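## Task

Using the trigger spray bottle, put exactly 3 complete trigger pulls (squeeze fully in, then let go) onto the yellow sign on the cabinet door, with almost all the spray landing on the sign. Spray from roughly a hand's width, aimed at the sign's centre, since spraying from farther off misses. Landed spray appears as pale drops. Any surplus spray on the sign or door reduces the result, and one whole extra pull means failure. Afterwards return the bottle upright to its original spot so it stands without the robot's help, then release it and move the hand away.

## Robot and tools

Robot: a humanoid upper body on a stand beyond the table's -x edge (x = 0.18 m), facing about +x. Only the right arm and its five-finger hand move. Knocking or placing anything off the table fails the goal.

Scene frame: origin in the table-top plane roughly under the pelvis, +z up, +x across the table away from the robot, -y toward the robot's right. The right shoulder sits about 0.28 m above the pelvis, 0.14 m toward -y, 0.06 m toward +x; the hand point can be at most 0.59 m from it. Reported positions grow less accurate at long reach.

Hand point: a spot 0.05 m in front of the palm where index pad and thumb tip meet in a pinch. Its own axes: +z along the straight fingers (fingertips 0.06-0.07 m further), +y out of the palm, +x across the palm toward the little finger. A wrist bracket on the little-finger side juts 0.03 m beyond the point along +y and 0.11 m across the palm; it can collide.

Row format (used by every moving call): 14 numbers, each in [-1, 1], in this order: dx, dy, dz, rx, ry, rz, little, ring, middle, index, thumb_bend, thumb_turn, force_limit, speed. The first six are an offset, not a pose: they are expressed in the hand point's own axes and measured from the hand point's pose in the latest result that showed it (or, before any such result in a scene and for later calls within one reply, from where the robot is when the action begins). Scale: 1.0 = 0.6 m for dx-dz, 1.0 = 180 degrees for rx-rz, which together form one rotation vector. All zeros therefore pulls the hand back to that reference pose; it is not a pause. The six hand numbers are absolute targets: fingers +1 straight, -1 curled into the palm; thumb_bend +1 straight, -1 fully bent; thumb_turn +1 beside the palm, -1 across in front of it. A pinch is roughly index -0.22, thumb_bend -0.75, thumb_turn -0.57. force_limit maps -1..+1 linearly to about 0..10 N at the fingertip (0..15 N for the thumb motors) and only stops closing motion. speed maps -1..+1 to near zero..full speed (full travel 0.6 s); close at -0.9 or slower for a soft grip.

Tools:
- execute_actions {"actions": [...], "pictures": bool}: list holds at most one item. Empty list = just report state. {"rows": [[14 numbers], ...], "steps": n}: up to 15 rows and up to 15 steps of 1/30 s (default 15); each row is one step, the last row repeats if rows are fewer. Every row is measured from the same reference pose, not from the row before. {"steps": n} alone (max 300) waits until n steps have passed since the previous result, including the time you spent replying.
- move {"target": [14 numbers], "speed": m/s}: straight path toward one target offset (same frame, scale and reference as above), lasting 0.5-10 s; speed 0.002-0.5, default 0.25, turning capped at twice that in rad/s. Hand numbers are sent at the start. It ignores obstacles; faster moves and targets further past contact hit and press harder. The hand may lag, drift and overshoot the speed, especially with a nearly straight arm. Result adds a move: line (done, off_target, moving, held, fault) plus limits (paced = clipped, held = some steps blocked, after which motion may speed up) and the remaining distance.
- wait {"seconds": 0-10}: lets the simulation run, sends nothing.
- zoom_image {"camera": "cam_high" or "cam_wrist", "region": [x0, y0, x1, y1]}: closer view of the latest image, region at most 504x504 px, origin top-left.
- show_instructions: shows the reference pages (e.g. the trigger spray bottle).
- finished_scene {"scene": n}: ends and grades the current scene; irreversible.

Results: the state line gives end_effector_position (m) and end_effector_quat_wxyz in the scene frame. hand_measured, hand_stopped_by (moving, target, force, stalled, fault) and hand_load_n (N, positive when pushed open) each list six values in motor order. A dropped grip shows as loads falling near 0. "Hand target" is the pose the controller is driving toward. "pose unreachable" and HELD mark steps the clearance check altered or blocked. Cameras: cam_high 504x504 fixed overhead, cam_wrist 616x616 fisheye on the hand.

Motion limits: each step the command is clipped to 70 mm and 16 degrees from the measured pose; position wins over orientation. After an action the arm only finishes the last clipped pose, so check the result and send the remainder. Joints move at most 2.4 rad/s. Fingers keep moving toward targets after an action ends, then lock (holding at least 15 N); resend the same numbers to keep a grip, send a more closed target with higher force_limit to squeeze, a more open one to loosen. Turn the thumb before reaching the object; a full wrap fits objects 0.035-0.08 m across.

Avoid: hard contacts and fast impacts, drops, slips, slams. Joint load limits are 23 N m except wrist pitch and yaw at 4.6 N m (a carried bottle counts); exceeding one freezes the arm 10 s. Long holding heats motors: MOTOR HOT warns from 90 °C, at 120 °C the arm goes limp. The simulation runs on while you reply.

Typical order: locate bottle and sign, grasp the bottle with the index on the trigger, bring the nozzle about a hand's width from the sign's centre, do the exact number of full squeeze-release cycles, return the bottle upright to its spot, open the hand, retreat, then finish the scene.

Each tool is called after "Emit:" as a command line: name --argument value for each argument, lists and objects as JSON in quotes; but a table of rows of numbers goes row by row, as --pt "numbers of a row", without its own name.

Reference images:

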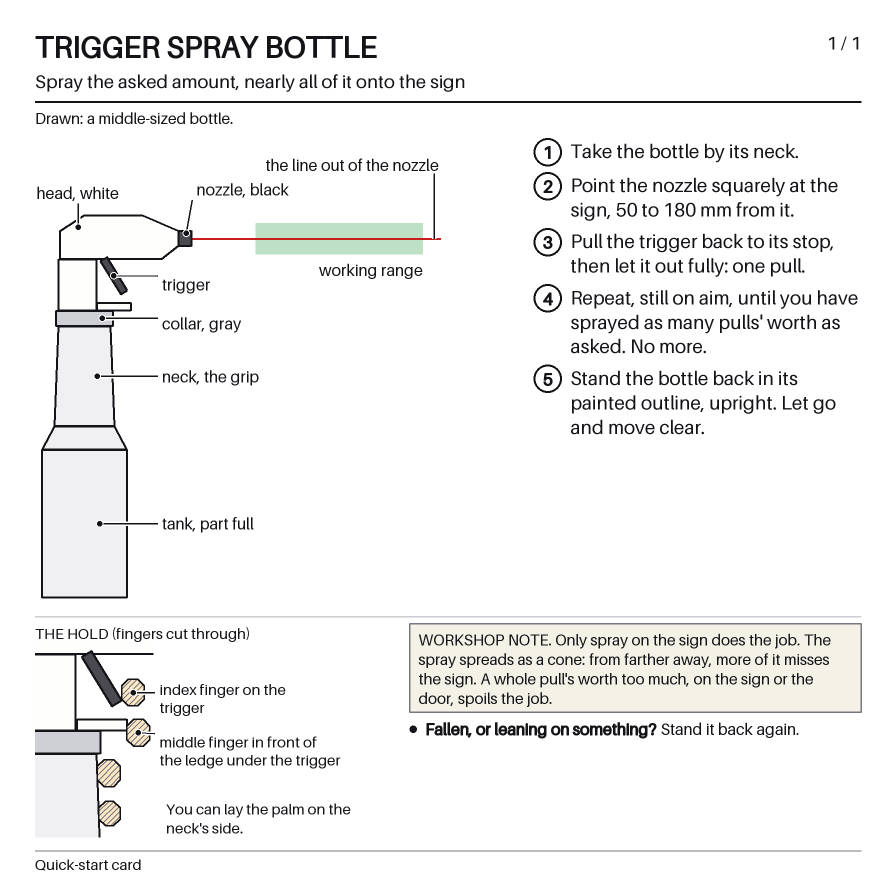

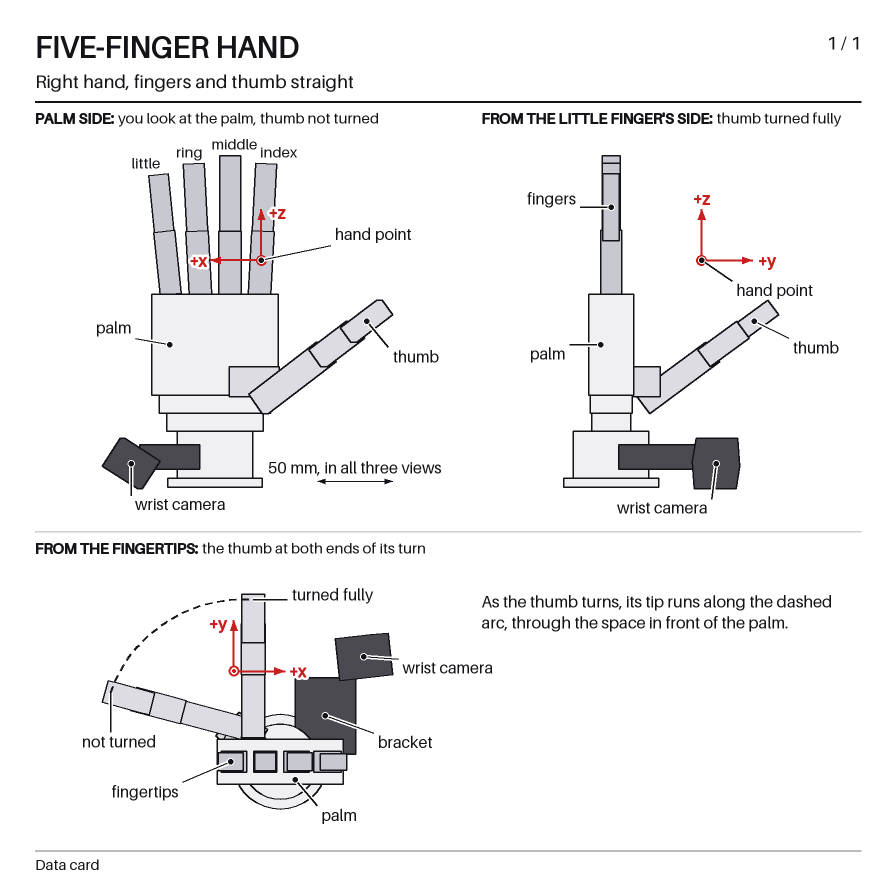

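## Session

Emit:
execute_actions --actions '[]'

Scene clock: 0.00 s of 6300.00 s.
end_effector_position=(+0.2207, -0.3894, +0.1548) hand_measured=(+1.000, +1.000, +1.000, +1.000, +1.000, +1.000) hand_load_n=(+0.0, +0.0, +0.0, +0.0, +0.0, +0.0) hand_stopped_by=(target, target, target, target, target, target) hand_force_limit=0.00 hand_speed=-0.80 end_effector_quat_wxyz=(-0.109, +0.835, -0.422, +0.336)
Joint positions: [ 0.394 -1.051 -0.826 -0.079 -0.937 -0.875  0.66 ]
Joint velocities: [-0.006 -0.015  0.011 -0.005  0.     0.     0.   ]
Joint torques (N m, as the arm reports them, + toward a larger angle): no reading
Hand target: +0.221, -0.389, +0.155; -0.109, +0.835, -0.422, +0.336

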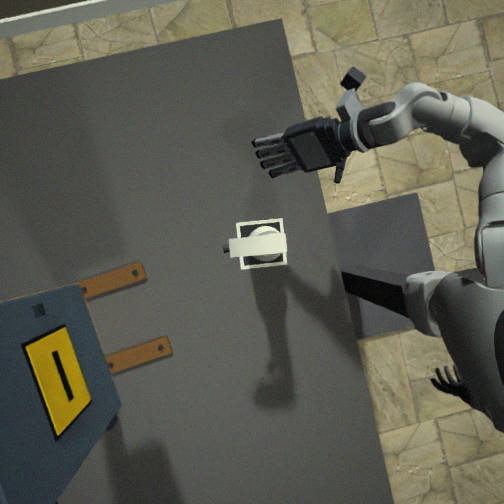

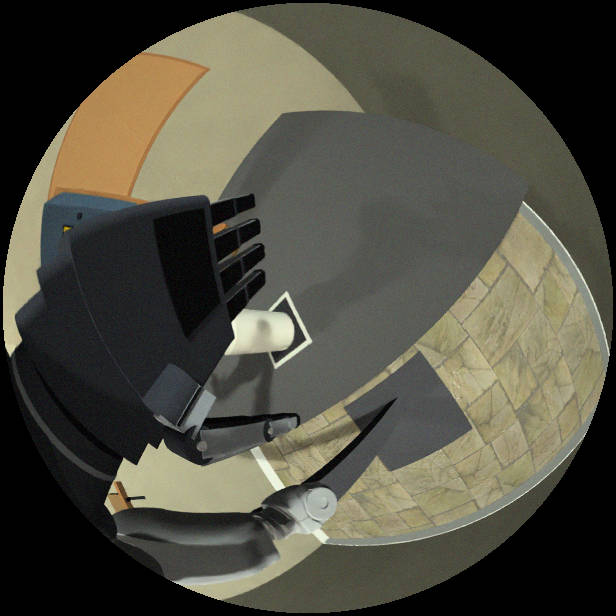

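Emit:
zoom_image --camera "cam_high" --region '[200, 190, 320, 300]'

Emit:
zoom_image --camera "cam_high" --region '[0, 250, 200, 504]'

Region (200, 190, 320, 300) of cam_high's 504x504 image, scaled by 4.200, with more detail than that image has; it fills the top 462 rows of this view, and the rest is white.

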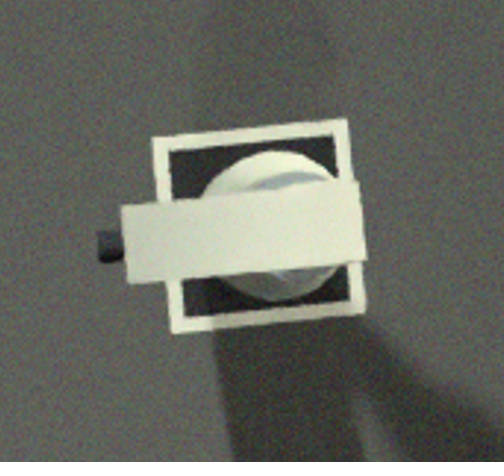

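Region (0, 250, 200, 504) of cam_high's 504x504 image, scaled by 1.984, with more detail than that image has; it fills the left 397 columns of this view, and the rest is white.

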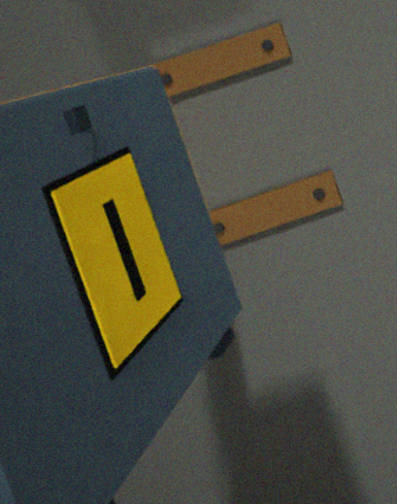

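Emit:
move --target '[-0.1722, -0.2637, -0.1222, 0.3087, -0.1402, 0.6913, 1, 1, 1, 1, 1, -1, 0, 0.5]' --speed 0.3

Scene clock: 124.63 s of 6300.00 s.
end_effector_position=(+0.2326, -0.1957, +0.2355) hand_measured=(+1.000, +1.000, +1.000, +1.000, +1.000, -1.000) hand_load_n=(+0.0, +0.0, +0.0, +0.0, +0.0, +0.0) hand_stopped_by=(target, target, target, target, target, target) hand_force_limit=0.00 hand_speed=0.50 end_effector_quat_wxyz=(+0.746, -0.000, +0.666, +0.010)
Joint positions: [ 0.53  -0.034 -0.392 -0.154  0.502 -0.578  0.699]
Joint velocities: [ 0.005 -0.009  0.017  0.008  0.    -0.032 -0.019]
Joint torques (N m, as the arm reports them, + toward a larger angle): [ 1.66 -0.6  -1.25 -0.53  1.04 -0.69 -0.15]
Hand target: +0.232, -0.196, +0.235; +0.746, +0.004, +0.666, +0.010
Off the commanded pose: 0.008 m, 10 deg.
joint sent to its limit — the command would take joint 1 (shoulder pitch) past its upper limit and joint 2 (shoulder roll) past its upper limit, so those joints were sent only as far as their limits.
After step 90, 117.00 s passed at rest.
move: off_target
camera_calibration (this result's frames):
cam_wrist: T_world_to_cam=[[0.140588, 0.98882, 0.049696, 0.148116], [-0.611188, 0.0471896, 0.790077, -0.0329778], [0.778899, -0.141449, 0.61099, -0.234049], [0, 0, 0, 1]] pos_world=[0.141321, -0.17801, 0.161696]

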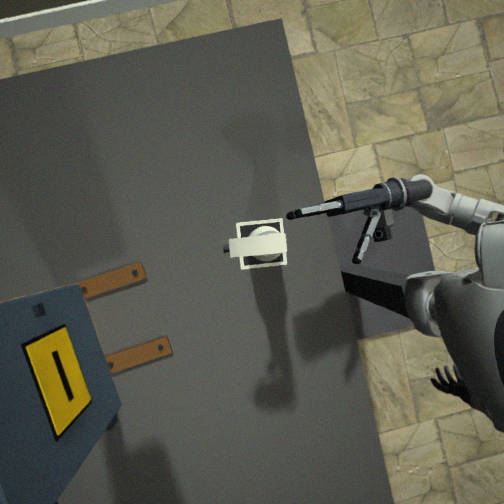

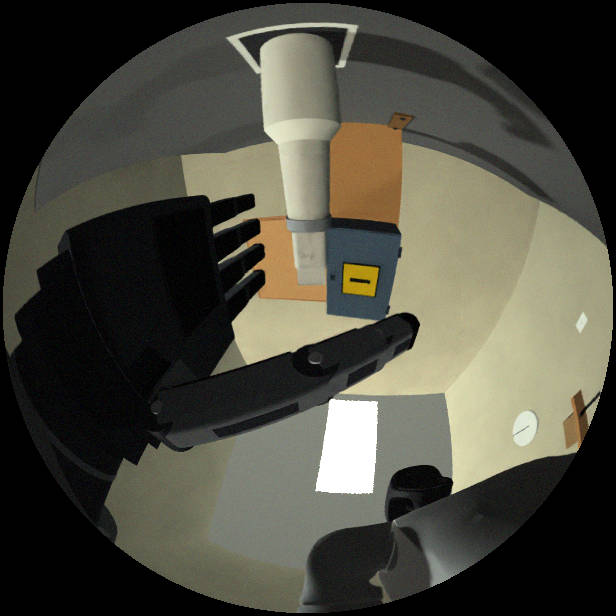

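Emit:
zoom_image --camera "cam_wrist" --region '[220, 20, 440, 340]'

Region (220, 20, 440, 340) of cam_wrist's 616x616 image, scaled by 1.575, with more detail than that image has; it fills the left 346 columns of this view, and the rest is white.

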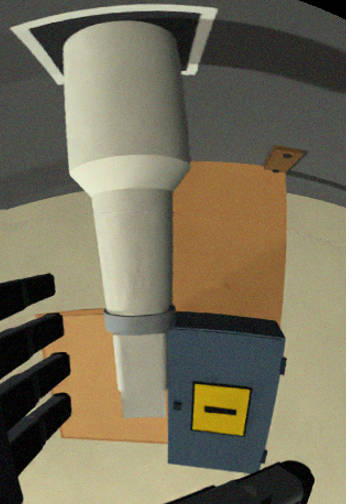

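Emit:
move --target '[0.0002, -0.0258, 0.027, 0.0433, 0.0357, -0.0067, 1, 1, 1, 1, 1, -1, 0, 0.5]' --speed 0.1

Scene clock: 170.23 s of 6300.00 s.
end_effector_position=(+0.2492, -0.2110, +0.2373) hand_measured=(+1.000, +1.000, +1.000, +1.000, +1.000, -1.000) hand_load_n=(+0.0, +0.0, +0.0, +0.0, +0.0, +0.0) hand_stopped_by=(target, target, target, target, target, target) hand_force_limit=0.00 hand_speed=0.50 end_effector_quat_wxyz=(+0.727, +0.023, +0.686, -0.023)
Joint positions: [ 0.53  -0.034 -0.419 -0.27   0.437 -0.43   0.56 ]
Joint velocities: [ 0.    -0.006 -0.014 -0.006 -0.005  0.018  0.   ]
Joint torques (N m, as the arm reports them, + toward a larger angle): [ 1.65 -0.55 -1.86 -0.74  0.8  -0.57 -0.12]
Hand target: +0.249, -0.211, +0.237; +0.725, +0.022, +0.688, -0.026
Off the commanded pose: 0.000 m, 5 deg.
joint sent to its limit — the command would take joint 1 (shoulder pitch) past its upper limit and joint 2 (shoulder roll) past its upper limit, so those joints were sent only as far as their limits.
After step 90, 41.47 s passed at rest.
move: off_target
camera_calibration (this result's frames):
cam_wrist: T_world_to_cam=[[0.222505, 0.974496, 0.0291492, 0.142328], [-0.560414, 0.103379, 0.821735, -0.0318764], [0.797764, -0.199176, 0.569124, -0.257124], [0, 0, 0, 1]] pos_world=[0.155592, -0.186616, 0.168381]

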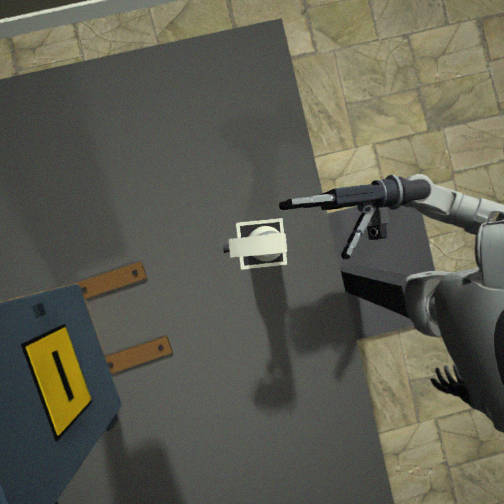

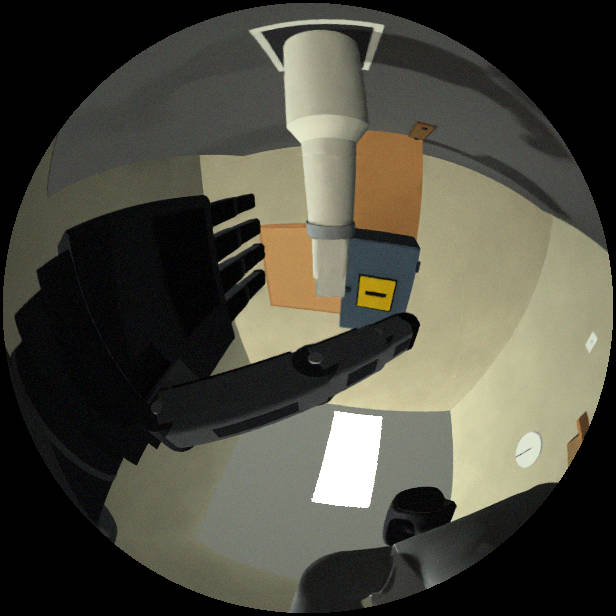

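Emit:
move --target '[0.0128, -0.0123, 0.2153, 0.0181, 0.0184, -0.0011, 1, 1, 1, 1, 1, -1, 0, 0.5]' --speed 0.1

Scene clock: 180.70 s of 6300.00 s.
end_effector_position=(+0.3761, -0.2323, +0.2418) hand_measured=(+1.000, +1.000, +1.000, +1.000, +1.000, -1.000) hand_load_n=(+0.0, +0.0, +0.0, +0.0, +0.0, +0.0) hand_stopped_by=(target, target, target, target, target, target) hand_force_limit=0.00 hand_speed=0.50 end_effector_quat_wxyz=(+0.707, +0.038, +0.704, -0.054)
Joint positions: [ 0.026 -0.226 -0.395 -0.195  0.288  0.007  0.237]
Joint velocities: [ 0.     0.003 -0.003 -0.005  0.005  0.003  0.   ]
Joint torques (N m, as the arm reports them, + toward a larger angle): [-1.66 -1.57 -1.34 -0.72  0.57 -0.63 -0.18]
Hand target: +0.376, -0.233, +0.240; +0.704, +0.037, +0.706, -0.057
Off the commanded pose: 0.007 m, 1 deg.
After step 90, 5.83 s passed at rest.
move: off_target
camera_calibration (this result's frames):
cam_wrist: T_world_to_cam=[[0.285766, 0.958294, -0.0033407, 0.114998], [-0.507162, 0.154193, 0.847945, 0.023209], [0.813095, -0.24062, 0.530074, -0.371181], [0, 0, 0, 1]] pos_world=[0.280714, -0.203094, 0.177458]

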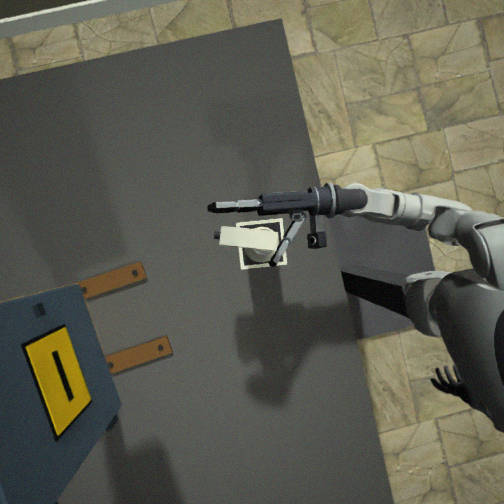

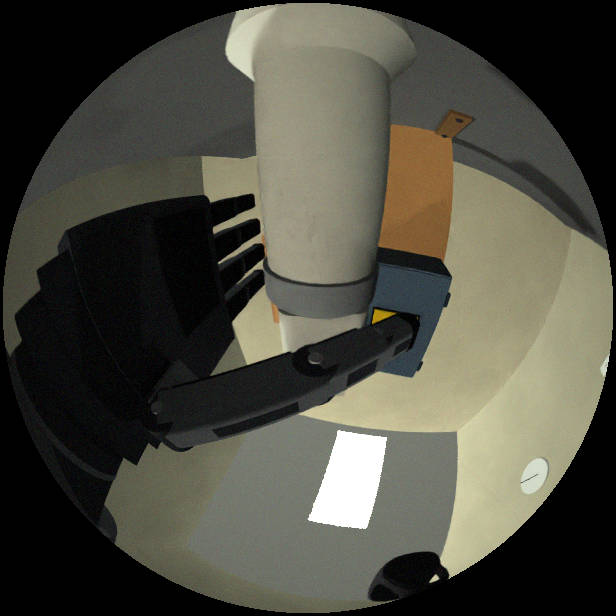

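Emit:
zoom_image --camera "cam_high" --region '[190, 170, 350, 300]'

Region (190, 170, 350, 300) of cam_high's 504x504 image, scaled by 3.150, with more detail than that image has; it fills the top 410 rows of this view, and the rest is white.

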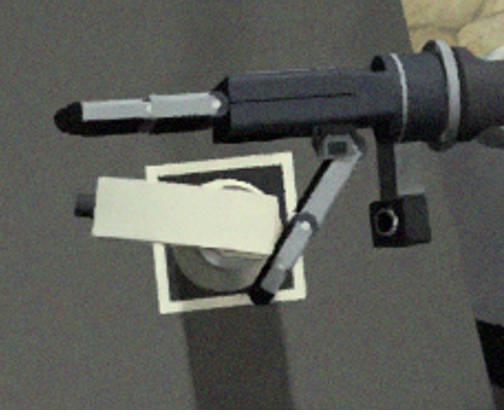

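Emit:
move --target '[0.0, 0.03, -0.015, 0, 0, 0, 1, 1, 1, 1, 1, -1, 0, 0.5]' --speed 0.05

Scene clock: 192.53 s of 6300.00 s.
end_effector_position=(+0.3700, -0.2131, +0.2425) hand_measured=(+1.000, +1.000, +1.000, +1.000, +1.000, -1.000) hand_load_n=(+0.0, +0.0, +0.0, +0.0, +0.0, +0.0) hand_stopped_by=(target, target, target, target, target, target) hand_force_limit=0.00 hand_speed=0.50 end_effector_quat_wxyz=(+0.709, +0.038, +0.702, -0.052)
Joint positions: [ 0.072 -0.17  -0.34  -0.274  0.247  0.008  0.195]
Joint velocities: [ 0.     0.    -0.008 -0.005 -0.003  0.    -0.005]
Joint torques (N m, as the arm reports them, + toward a larger angle): [-1.18 -0.91 -1.18 -1.05  0.58 -0.67 -0.12]
Hand target: +0.370, -0.213, +0.242; +0.708, +0.037, +0.704, -0.053
Off the commanded pose: 0.001 m, 0 deg.
After step 90, 8.10 s passed at rest.
move: done
camera_calibration (this result's frames):
cam_wrist: T_world_to_cam=[[0.283692, 0.958914, 0.00180742, 0.0979835], [-0.511929, 0.149858, 0.845855, 0.0178429], [0.810831, -0.240888, 0.53341, -0.361944], [0, 0, 0, 1]] pos_world=[0.274813, -0.183819, 0.177795]

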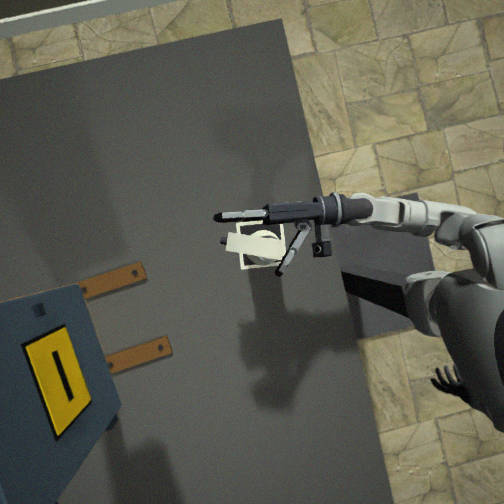

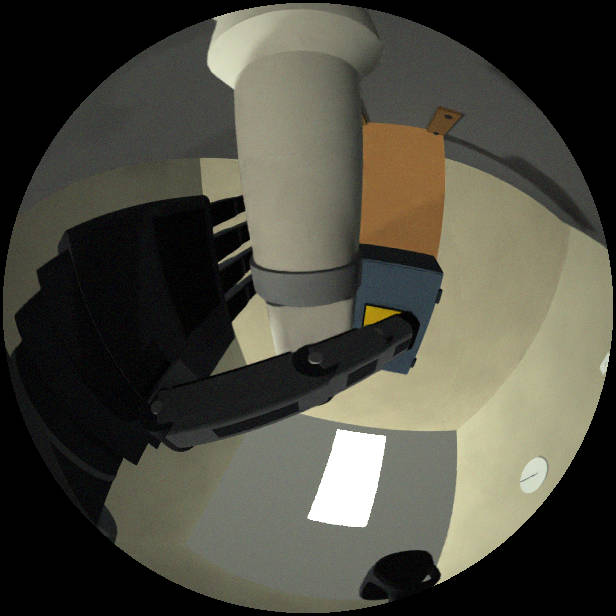

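Emit:
zoom_image --camera "cam_high" --region '[190, 170, 350, 300]'

Region (190, 170, 350, 300) of cam_high's 504x504 image, scaled by 3.150, with more detail than that image has; it fills the top 410 rows of this view, and the rest is white.

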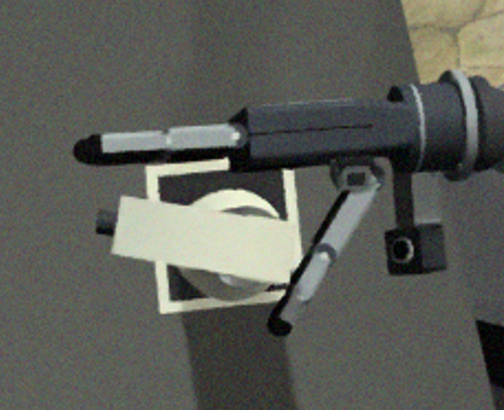

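Emit:
move --target '[0.0112, 0.0038, 0.0337, 0.0856, 0.0043, 0.0056, 1, 1, 1, 1, 1, -1, 0, 0.5]' --speed 0.05

Scene clock: 220.63 s of 6300.00 s.
end_effector_position=(+0.3903, -0.2140, +0.2396) hand_measured=(+1.000, +1.000, +1.000, +1.000, +1.000, -1.000) hand_load_n=(+0.0, +0.0, +0.0, +0.0, +0.0, +0.0) hand_stopped_by=(target, target, target, target, target, target) hand_force_limit=0.00 hand_speed=0.50 end_effector_quat_wxyz=(+0.697, +0.138, +0.690, -0.139)
Joint positions: [ 0.015 -0.034 -0.17  -0.304  0.077  0.04  -0.21 ]
Joint velocities: [-0.002  0.008  0.002 -0.011 -0.008  0.    -0.008]
Joint torques (N m, as the arm reports them, + toward a larger angle): [-2.1  -0.29 -0.65 -0.95  0.35 -0.67 -0.16]
Hand target: +0.391, -0.214, +0.238; +0.695, +0.138, +0.691, -0.141
Off the commanded pose: 0.004 m, 1 deg.
After step 90, 22.17 s passed at rest.
move: off_target
camera_calibration (this result's frames):
cam_wrist: T_world_to_cam=[[0.526282, 0.850057, 0.0207625, -0.0294373], [-0.459617, 0.263842, 0.848021, 0.0343583], [0.715388, -0.455841, 0.529556, -0.384925], [0, 0, 0, 1]] pos_world=[0.306655, -0.159506, 0.175314]

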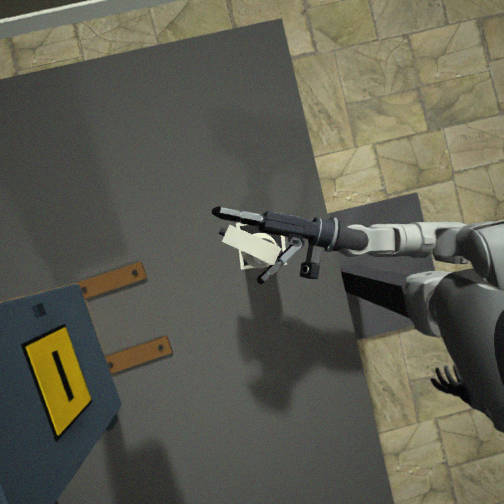

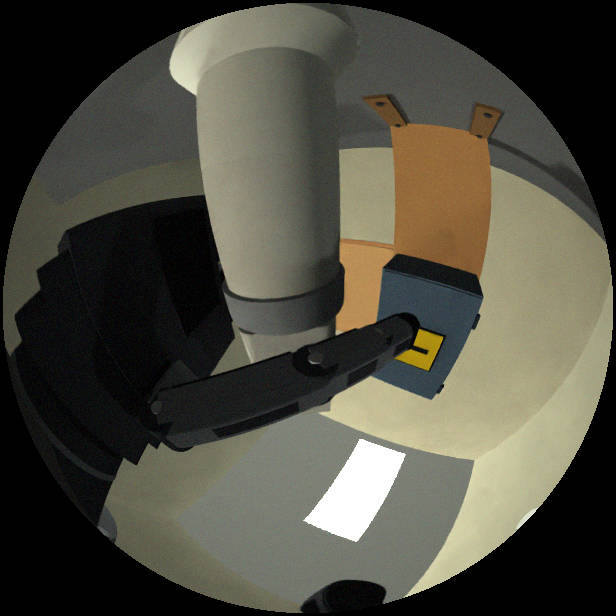

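Emit:
zoom_image --camera "cam_high" --region '[190, 170, 350, 300]'

Region (190, 170, 350, 300) of cam_high's 504x504 image, scaled by 3.150, with more detail than that image has; it fills the top 410 rows of this view, and the rest is white.

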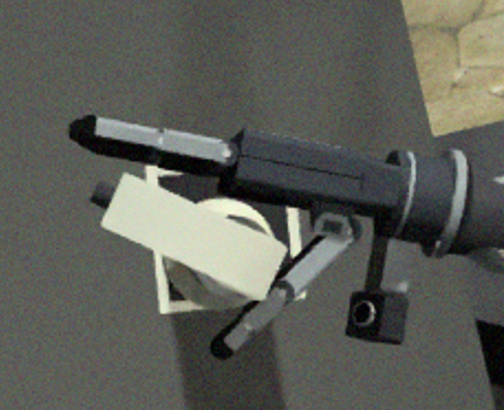

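Emit:
execute_actions --actions '[{"rows": [[0,0,0,0,0,0,-1,-1,-1,1,-0.6,-1,0.0,-0.6]], "steps": 15}]' --pictures false

Emit:
wait --seconds 3

Scene clock: 240.73 s of 6300.00 s.
end_effector_position=(+0.3903, -0.2140, +0.2396) hand_measured=(+0.736, +0.736, +0.736, +1.000, +0.834, -1.000) hand_load_n=(+0.0, +0.0, +0.0, +0.0, +0.0, +0.0) hand_stopped_by=(moving, moving, moving, target, moving, target) hand_force_limit=0.00 hand_speed=-0.60 end_effector_quat_wxyz=(+0.697, +0.138, +0.690, -0.139)
Joint positions: [ 0.015 -0.034 -0.17  -0.304  0.077  0.04  -0.21 ]
Joint velocities: [ 0.009  0.005  0.005 -0.009  0.     0.     0.   ]
Joint torques (N m, as the arm reports them, + toward a larger angle): [-1.75 -0.42 -0.76 -1.02  0.43 -0.76  0.02]
Hand target: +0.390, -0.214, +0.240; +0.697, +0.138, +0.690, -0.139
Off the commanded pose: 0.000 m, 0 deg.
Steps of this call (steps 1 to 90: nothing new was sent; then 16.60 s passed at rest; steps 91 to 105: all 15 steps of this action). Readings (end_effector_position | what the end effector reports):
91: (+0.3903, -0.2140, +0.2396) | hand_measured=(+1.000, +1.000, +1.000, +1.000, +1.000, -1.000) hand_load_n=(+0.0, +0.0, +0.0, +0.0, +0.0, +0.0) hand_stopped_by=(moving, moving, moving, target, moving, target) hand_force_limit=0.00 hand_speed=-0.60
92: (+0.3903, -0.2140, +0.2396) | hand_measured=(+1.000, +1.000, +1.000, +1.000, +1.000, -1.000) hand_load_n=(+0.0, +0.0, +0.0, +0.0, +0.0, +0.0) hand_stopped_by=(moving, moving, moving, target, moving, target) hand_force_limit=0.00 hand_speed=-0.60
94: (+0.3903, -0.2140, +0.2396) | hand_measured=(+0.980, +0.980, +0.980, +1.000, +0.988, -1.000) hand_load_n=(+0.0, +0.0, +0.0, +0.0, +0.0, +0.0) hand_stopped_by=(moving, moving, moving, target, moving, target) hand_force_limit=0.00 hand_speed=-0.60
98: (+0.3903, -0.2140, +0.2396) | hand_measured=(+0.892, +0.892, +0.892, +1.000, +0.932, -1.000) hand_load_n=(+0.0, +0.0, +0.0, +0.0, +0.0, +0.0) hand_stopped_by=(moving, moving, moving, target, moving, target) hand_force_limit=0.00 hand_speed=-0.60
105: the state above

Scene clock: 243.73 s of 6300.00 s.
end_effector_position=(+0.3902, -0.2146, +0.2403) hand_measured=(-0.640, -0.590, -0.218, +1.000, +0.144, -1.000) hand_load_n=(+4.0, +10.0, +5.0, +0.0, +7.0, +6.0) hand_stopped_by=(force, force, force, target, force, target) hand_force_limit=0.00 hand_speed=-0.60 end_effector_quat_wxyz=(+0.697, +0.138, +0.689, -0.140)
Joint positions: [ 0.015 -0.036 -0.172 -0.304  0.076  0.038 -0.21 ]
Joint velocities: [ 0.006  0.006 -0.006 -0.003  0.005  0.     0.   ]
Joint torques (N m, as the arm reports them, + toward a larger angle): [-1.89 -0.33 -0.68 -1.05  0.51 -0.7   0.02]
Hand target: +0.390, -0.214, +0.240; +0.697, +0.138, +0.690, -0.139
Off the commanded pose: 0.001 m, 0 deg.
Steps of this call (steps 1 to 90: nothing new was sent). Readings (end_effector_position | what the end effector reports):
1: (+0.3903, -0.2140, +0.2396) | hand_measured=(+0.714, +0.714, +0.714, +1.000, +0.820, -1.000) hand_load_n=(+0.0, +0.0, +0.0, +0.0, +0.0, +0.0) hand_stopped_by=(moving, moving, moving, target, moving, target) hand_force_limit=0.00 hand_speed=-0.60
2: (+0.3903, -0.2140, +0.2396) | hand_measured=(+0.692, +0.692, +0.692, +1.000, +0.806, -1.000) hand_load_n=(+0.0, +0.0, +0.0, +0.0, +0.0, +0.0) hand_stopped_by=(moving, moving, moving, target, moving, target) hand_force_limit=0.00 hand_speed=-0.60
4: (+0.3903, -0.2140, +0.2396) | hand_measured=(+0.646, +0.646, +0.646, +1.000, +0.778, -1.000) hand_load_n=(+0.0, +0.0, +0.0, +0.0, +0.0, +0.0) hand_stopped_by=(moving, moving, moving, target, moving, target) hand_force_limit=0.00 hand_speed=-0.60
8: (+0.3903, -0.2140, +0.2396) | hand_measured=(+0.558, +0.558, +0.558, +1.000, +0.722, -1.000) hand_load_n=(+0.0, +0.0, +0.0, +0.0, +0.0, +0.0) hand_stopped_by=(moving, moving, moving, target, moving, target) hand_force_limit=0.00 hand_speed=-0.60
90: the state above
camera_calibration (this result's frames):
cam_wrist: T_world_to_cam=[[0.527256, 0.849489, 0.0192171, -0.0290574], [-0.46097, 0.266967, 0.846306, 0.0354822], [0.713798, -0.455079, 0.53235, -0.385401], [0, 0, 0, 1]] pos_world=[0.306775, -0.160176, 0.175698]

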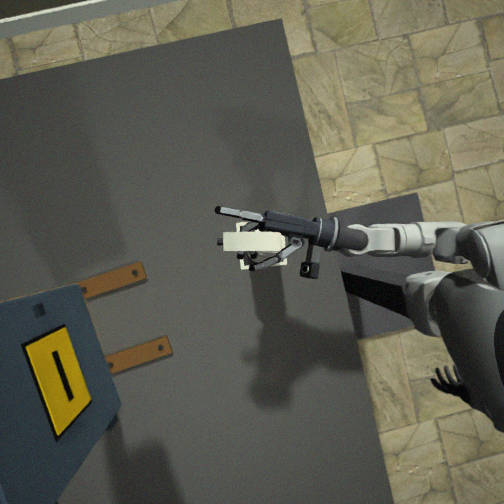

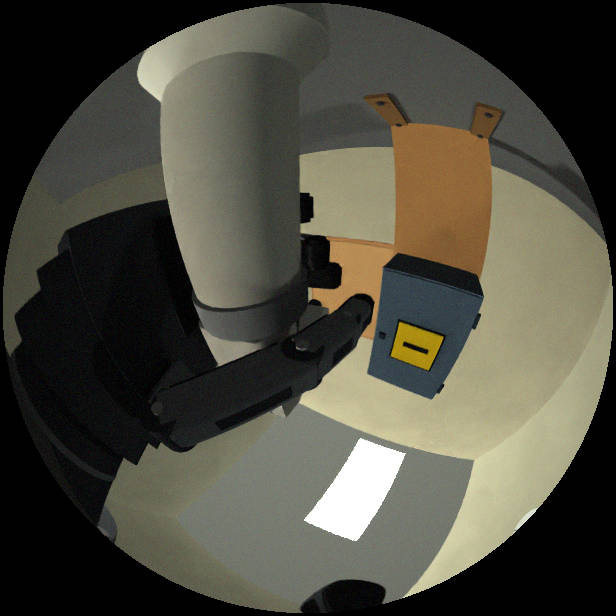

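Emit:
zoom_image --camera "cam_high" --region '[190, 170, 350, 300]'

Region (190, 170, 350, 300) of cam_high's 504x504 image, scaled by 3.150, with more detail than that image has; it fills the top 410 rows of this view, and the rest is white.

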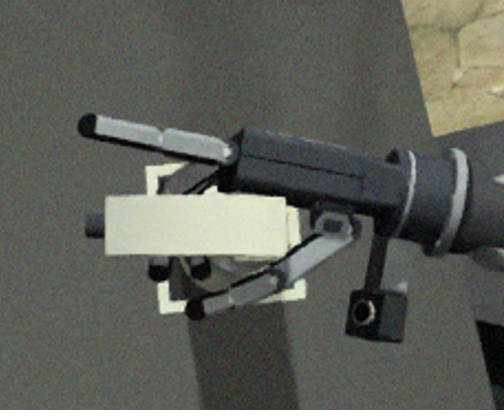

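Emit:
move --target '[-0.2815, 0.2058, 0.098, -0.105, 0, 0, -1, -1, -1, 1, -0.6, -1, 0.0, -0.6]' --speed 0.15

Scene clock: 266.97 s of 6300.00 s.
end_effector_position=(+0.4874, -0.1375, +0.4134) hand_measured=(-0.640, -0.590, -0.218, +1.000, +0.144, -1.000) hand_load_n=(+3.0, +9.5, +5.5, +0.0, +7.0, +6.5) hand_stopped_by=(force, force, force, target, force, target) hand_force_limit=0.00 hand_speed=-0.60 end_effector_quat_wxyz=(+0.713, +0.027, +0.700, -0.048)
Joint positions: [-0.876 -0.289 -0.223 -0.479  0.262  1.1   -0.195]
Joint velocities: [-0.002 -0.003  0.011 -0.009  0.003  0.     0.   ]
Joint torques (N m, as the arm reports them, + toward a larger angle): [-6.65 -1.32 -1.36 -0.57  0.6  -1.07  0.12]
Hand target: +0.488, -0.138, +0.413; +0.711, +0.027, +0.701, -0.047
Off the commanded pose: 0.016 m, 3 deg.
After step 90, 18.23 s passed at rest.
move: off_target
camera_calibration (this result's frames):
cam_wrist: T_world_to_cam=[[0.262092, 0.965022, -0.00635497, 0.00660621], [-0.522436, 0.14742, 0.839838, -0.0706051], [0.811399, -0.216795, 0.5428, -0.53099], [0, 0, 0, 1]] pos_world=[0.392226, -0.111082, 0.34756]

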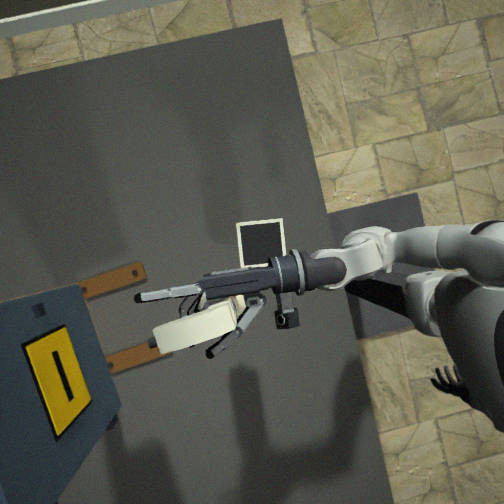

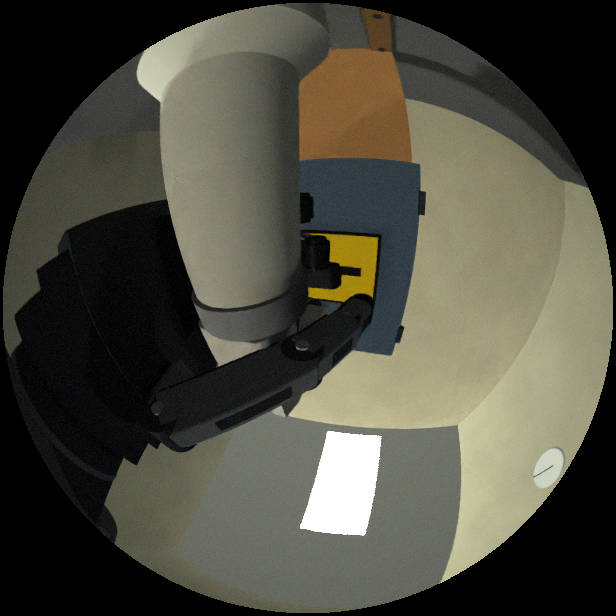

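Emit:
zoom_image --camera "cam_wrist" --region '[260, 140, 440, 360]'

Emit:
zoom_image --camera "cam_high" --region '[0, 240, 300, 460]'

Region (260, 140, 440, 360) of cam_wrist's 616x616 image, scaled by 2.291, with more detail than that image has; it fills the left 412 columns of this view, and the rest is white.

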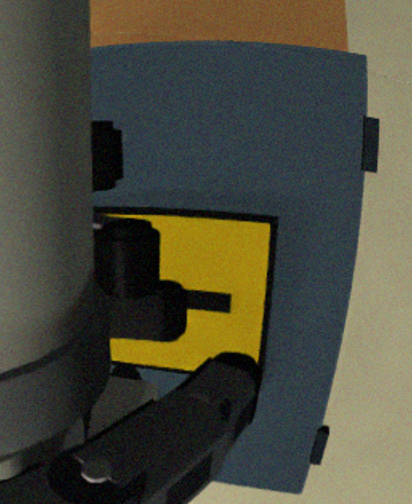

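Region (0, 240, 300, 460) of cam_high's 504x504 image, scaled by 1.680, with more detail than that image has; it fills the top 370 rows of this view, and the rest is white.

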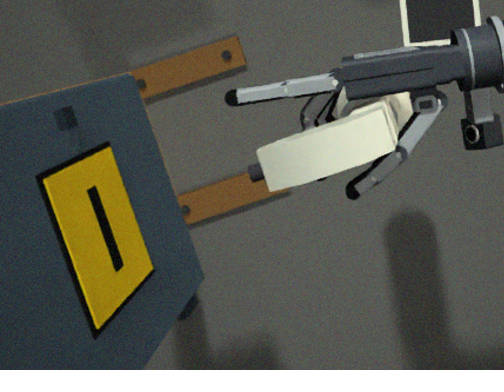

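Emit:
move --target '[0.005, 0.008, 0.033, 0, 0, 0, -1, -1, -1, 1, -0.6, -1, 0.0, -0.6]' --speed 0.05

Scene clock: 311.70 s of 6300.00 s.
end_effector_position=(+0.5074, -0.1355, +0.4106) hand_measured=(-0.640, -0.590, -0.218, +1.000, +0.144, -1.000) hand_load_n=(+3.0, +9.5, +5.5, +0.0, +7.0, +6.5) hand_stopped_by=(force, force, force, target, force, target) hand_force_limit=0.00 hand_speed=-0.60 end_effector_quat_wxyz=(+0.712, +0.028, +0.700, -0.047)
Joint positions: [-0.922 -0.292 -0.193 -0.324  0.244  0.99  -0.194]
Joint velocities: [ 0.011 -0.009  0.006  0.003  0.    -0.003  0.   ]
Joint torques (N m, as the arm reports them, + toward a larger angle): [-7.35 -1.41 -0.92 -0.65  0.47 -1.18  0.03]
Hand target: +0.508, -0.135, +0.411; +0.713, +0.027, +0.699, -0.049
Off the commanded pose: 0.001 m, 0 deg.
After step 90, 40.97 s passed at rest.
move: done
camera_calibration (this result's frames):
cam_wrist: T_world_to_cam=[[0.26304, 0.964779, -0.00345257, -0.00224638], [-0.521003, 0.145058, 0.841139, -0.0596968], [0.812014, -0.219454, 0.540808, -0.545048], [0, 0, 0, 1]] pos_world=[0.412075, -0.108787, 0.344972]

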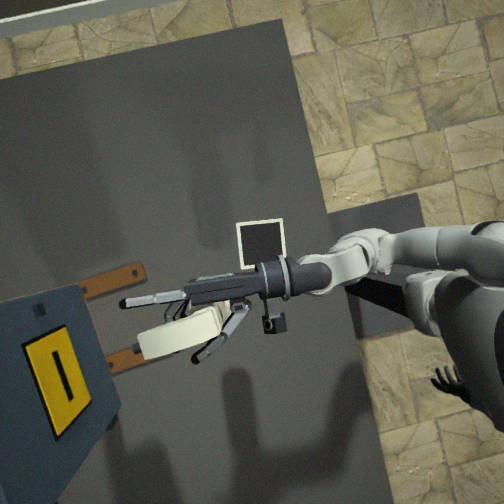

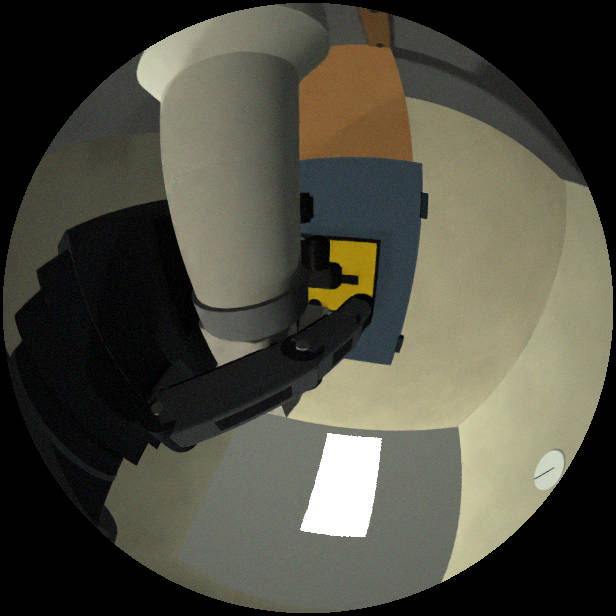

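Emit:
execute_actions --actions '[{"rows": [[0,0,0,0,0,0,-1,-1,-1,-1,-0.6,-1,0.8,-0.4]], "steps": 15}]' --pictures false

Emit:
wait --seconds 2

Scene clock: 323.17 s of 6300.00 s.
end_effector_position=(+0.5074, -0.1355, +0.4106) hand_measured=(-0.640, -0.590, -0.218, +0.604, +0.144, -1.000) hand_load_n=(+3.0, +9.5, +5.5, +0.0, +7.0, +6.5) hand_stopped_by=(force, force, force, moving, force, target) hand_force_limit=0.80 hand_speed=-0.40 end_effector_quat_wxyz=(+0.712, +0.028, +0.700, -0.047)
Joint positions: [-0.922 -0.292 -0.193 -0.324  0.244  0.99  -0.194]
Joint velocities: [ 0.005  0.012 -0.006 -0.005 -0.003  0.     0.   ]
Joint torques (N m, as the arm reports them, + toward a larger angle): [-7.2  -1.3  -1.18 -0.88  0.6  -1.11  0.  ]
Hand target: +0.507, -0.136, +0.411; +0.712, +0.028, +0.700, -0.047
Off the commanded pose: 0.000 m, 0 deg.
Steps of this call (steps 1 to 90: nothing new was sent; then 7.97 s passed at rest; steps 91 to 105: all 15 steps of this action). Readings (end_effector_position | what the end effector reports):
91: (+0.5074, -0.1355, +0.4106) | hand_measured=(-0.640, -0.590, -0.218, +1.000, +0.144, -1.000) hand_load_n=(+3.0, +9.5, +5.5, +0.0, +7.0, +6.5) hand_stopped_by=(force, force, force, moving, force, target) hand_force_limit=0.80 hand_speed=-0.40
92: (+0.5074, -0.1355, +0.4106) | hand_measured=(-0.640, -0.590, -0.218, +1.000, +0.144, -1.000) hand_load_n=(+3.0, +9.5, +5.5, +0.0, +7.0, +6.5) hand_stopped_by=(force, force, force, moving, force, target) hand_force_limit=0.80 hand_speed=-0.40
94: (+0.5074, -0.1355, +0.4106) | hand_measured=(-0.640, -0.590, -0.218, +0.970, +0.144, -1.000) hand_load_n=(+3.0, +9.5, +5.5, +0.0, +7.0, +6.5) hand_stopped_by=(force, force, force, moving, force, target) hand_force_limit=0.80 hand_speed=-0.40
98: (+0.5074, -0.1355, +0.4106) | hand_measured=(-0.640, -0.590, -0.218, +0.836, +0.144, -1.000) hand_load_n=(+3.0, +9.5, +5.5, +0.0, +7.0, +6.5) hand_stopped_by=(force, force, force, moving, force, target) hand_force_limit=0.80 hand_speed=-0.40
105: the state above

Scene clock: 325.17 s of 6300.00 s.
end_effector_position=(+0.5074, -0.1355, +0.4106) hand_measured=(-0.640, -0.590, -0.218, -0.626, +0.144, -1.000) hand_load_n=(+5.0, +7.0, +2.0, +7.5, +8.0, +5.5) hand_stopped_by=(force, force, force, force, force, target) hand_force_limit=0.80 hand_speed=-0.40 end_effector_quat_wxyz=(+0.712, +0.028, +0.700, -0.047)
Joint positions: [-0.922 -0.292 -0.193 -0.324  0.244  0.99  -0.194]
Joint velocities: [-0.002 -0.002  0.012 -0.011 -0.003  0.     0.   ]
Joint torques (N m, as the arm reports them, + toward a larger angle): [-7.19 -1.26 -1.27 -0.93  0.48 -1.1   0.  ]
Hand target: +0.507, -0.136, +0.411; +0.712, +0.028, +0.700, -0.047
Off the commanded pose: 0.000 m, 0 deg.
Steps of this call (steps 1 to 60: nothing new was sent). Readings (end_effector_position | what the end effector reports):
1: (+0.5074, -0.1355, +0.4106) | hand_measured=(-0.640, -0.590, -0.218, +0.570, +0.144, -1.000) hand_load_n=(+3.0, +9.5, +5.5, +0.0, +7.0, +6.5) hand_stopped_by=(force, force, force, moving, force, target) hand_force_limit=0.80 hand_speed=-0.40
2: (+0.5074, -0.1355, +0.4106) | hand_measured=(-0.640, -0.590, -0.218, +0.536, +0.144, -1.000) hand_load_n=(+3.0, +9.5, +5.5, +0.0, +7.0, +6.5) hand_stopped_by=(force, force, force, moving, force, target) hand_force_limit=0.80 hand_speed=-0.40
4: (+0.5074, -0.1355, +0.4106) | hand_measured=(-0.640, -0.590, -0.218, +0.470, +0.144, -1.000) hand_load_n=(+3.0, +9.5, +5.5, +0.0, +7.0, +6.5) hand_stopped_by=(force, force, force, moving, force, target) hand_force_limit=0.80 hand_speed=-0.40
8: (+0.5074, -0.1355, +0.4106) | hand_measured=(-0.640, -0.590, -0.218, +0.336, +0.144, -1.000) hand_load_n=(+3.0, +9.5, +5.5, +0.0, +7.0, +6.5) hand_stopped_by=(force, force, force, moving, force, target) hand_force_limit=0.80 hand_speed=-0.40
60: the state above
camera_calibration (this result's frames):
cam_wrist: T_world_to_cam=[[0.262998, 0.96479, -0.00360899, -0.00218503], [-0.521003, 0.14517, 0.841119, -0.0596532], [0.812027, -0.219332, 0.540838, -0.54505], [0, 0, 0, 1]] pos_world=[0.412091, -0.108779, 0.344951]

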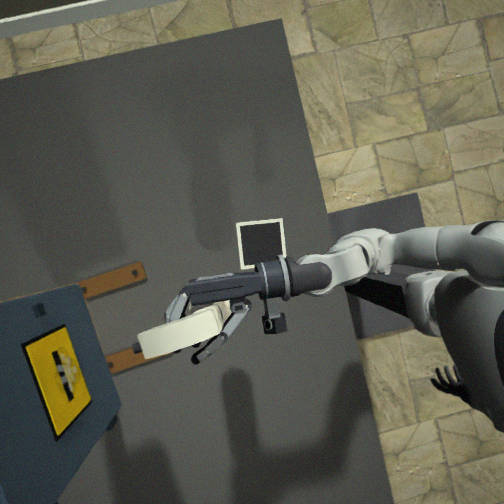

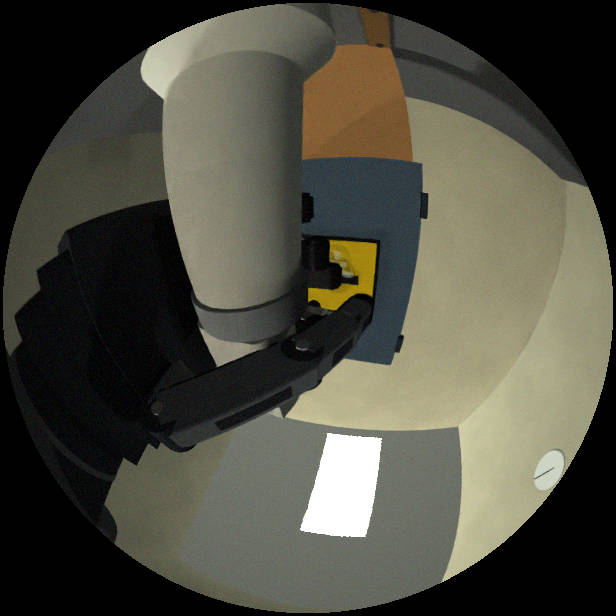

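Emit:
zoom_image --camera "cam_high" --region '[0, 300, 160, 450]'

Region (0, 300, 160, 450) of cam_high's 504x504 image, scaled by 3.150, with more detail than that image has; it fills the top 472 rows of this view, and the rest is white.

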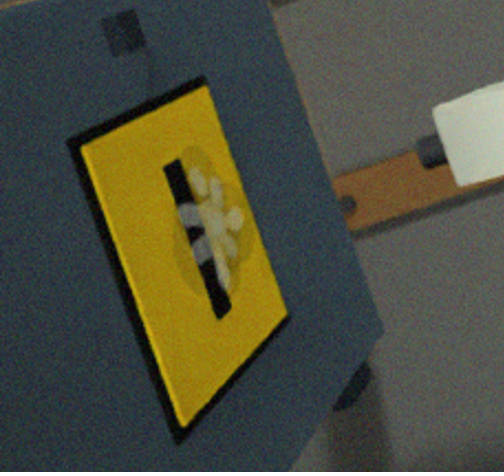

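Emit:
execute_actions --actions '[{"rows": [[0,0,0,0,0,0,-1,-1,-1,-0.98,-0.6,-1,1.0,-0.6]], "steps": 15}]' --pictures false

Scene clock: 331.67 s of 6300.00 s.
end_effector_position=(+0.5074, -0.1355, +0.4106) hand_measured=(-0.640, -0.590, -0.218, -0.642, +0.146, -1.000) hand_load_n=(+5.0, +6.5, +2.0, +10.5, +8.0, +5.0) hand_stopped_by=(force, force, force, force, force, target) hand_force_limit=1.00 hand_speed=-0.60 end_effector_quat_wxyz=(+0.712, +0.028, +0.700, -0.047)
Joint positions: [-0.922 -0.292 -0.193 -0.324  0.244  0.99  -0.194]
Joint velocities: [-0.018 -0.008 -0.008  0.    -0.003  0.     0.   ]
Joint torques (N m, as the arm reports them, + toward a larger angle): [-7.18 -1.34 -1.14 -0.95  0.59 -1.09  0.  ]
Hand target: +0.507, -0.135, +0.411; +0.712, +0.028, +0.700, -0.047
Off the commanded pose: 0.000 m, 0 deg.
Steps of this call (steps 1 to 90: nothing new was sent; then 3.00 s passed at rest; steps 91 to 105: all 15 steps of this action). Readings (end_effector_position | what the end effector reports):
91: (+0.5074, -0.1355, +0.4106) | hand_measured=(-0.640, -0.590, -0.218, -0.626, +0.144, -1.000) hand_load_n=(+5.0, +7.0, +2.0, +7.5, +8.0, +5.5) hand_stopped_by=(force, force, force, moving, force, target) hand_force_limit=1.00 hand_speed=-0.60
92: (+0.5074, -0.1355, +0.4106) | hand_measured=(-0.640, -0.590, -0.218, -0.626, +0.144, -1.000) hand_load_n=(+5.0, +7.0, +2.0, +7.5, +8.0, +5.5) hand_stopped_by=(force, force, force, moving, force, target) hand_force_limit=1.00 hand_speed=-0.60
94: (+0.5074, -0.1355, +0.4106) | hand_measured=(-0.640, -0.590, -0.218, -0.642, +0.144, -1.000) hand_load_n=(+5.0, +6.5, +1.5, +11.0, +8.0, +5.0) hand_stopped_by=(force, force, force, force, force, target) hand_force_limit=1.00 hand_speed=-0.60
98: (+0.5074, -0.1355, +0.4106) | hand_measured=(-0.640, -0.590, -0.218, -0.642, +0.146, -1.000) hand_load_n=(+5.5, +6.5, +2.0, +10.5, +8.0, +5.0) hand_stopped_by=(force, force, force, force, force, target) hand_force_limit=1.00 hand_speed=-0.60
105: the state above


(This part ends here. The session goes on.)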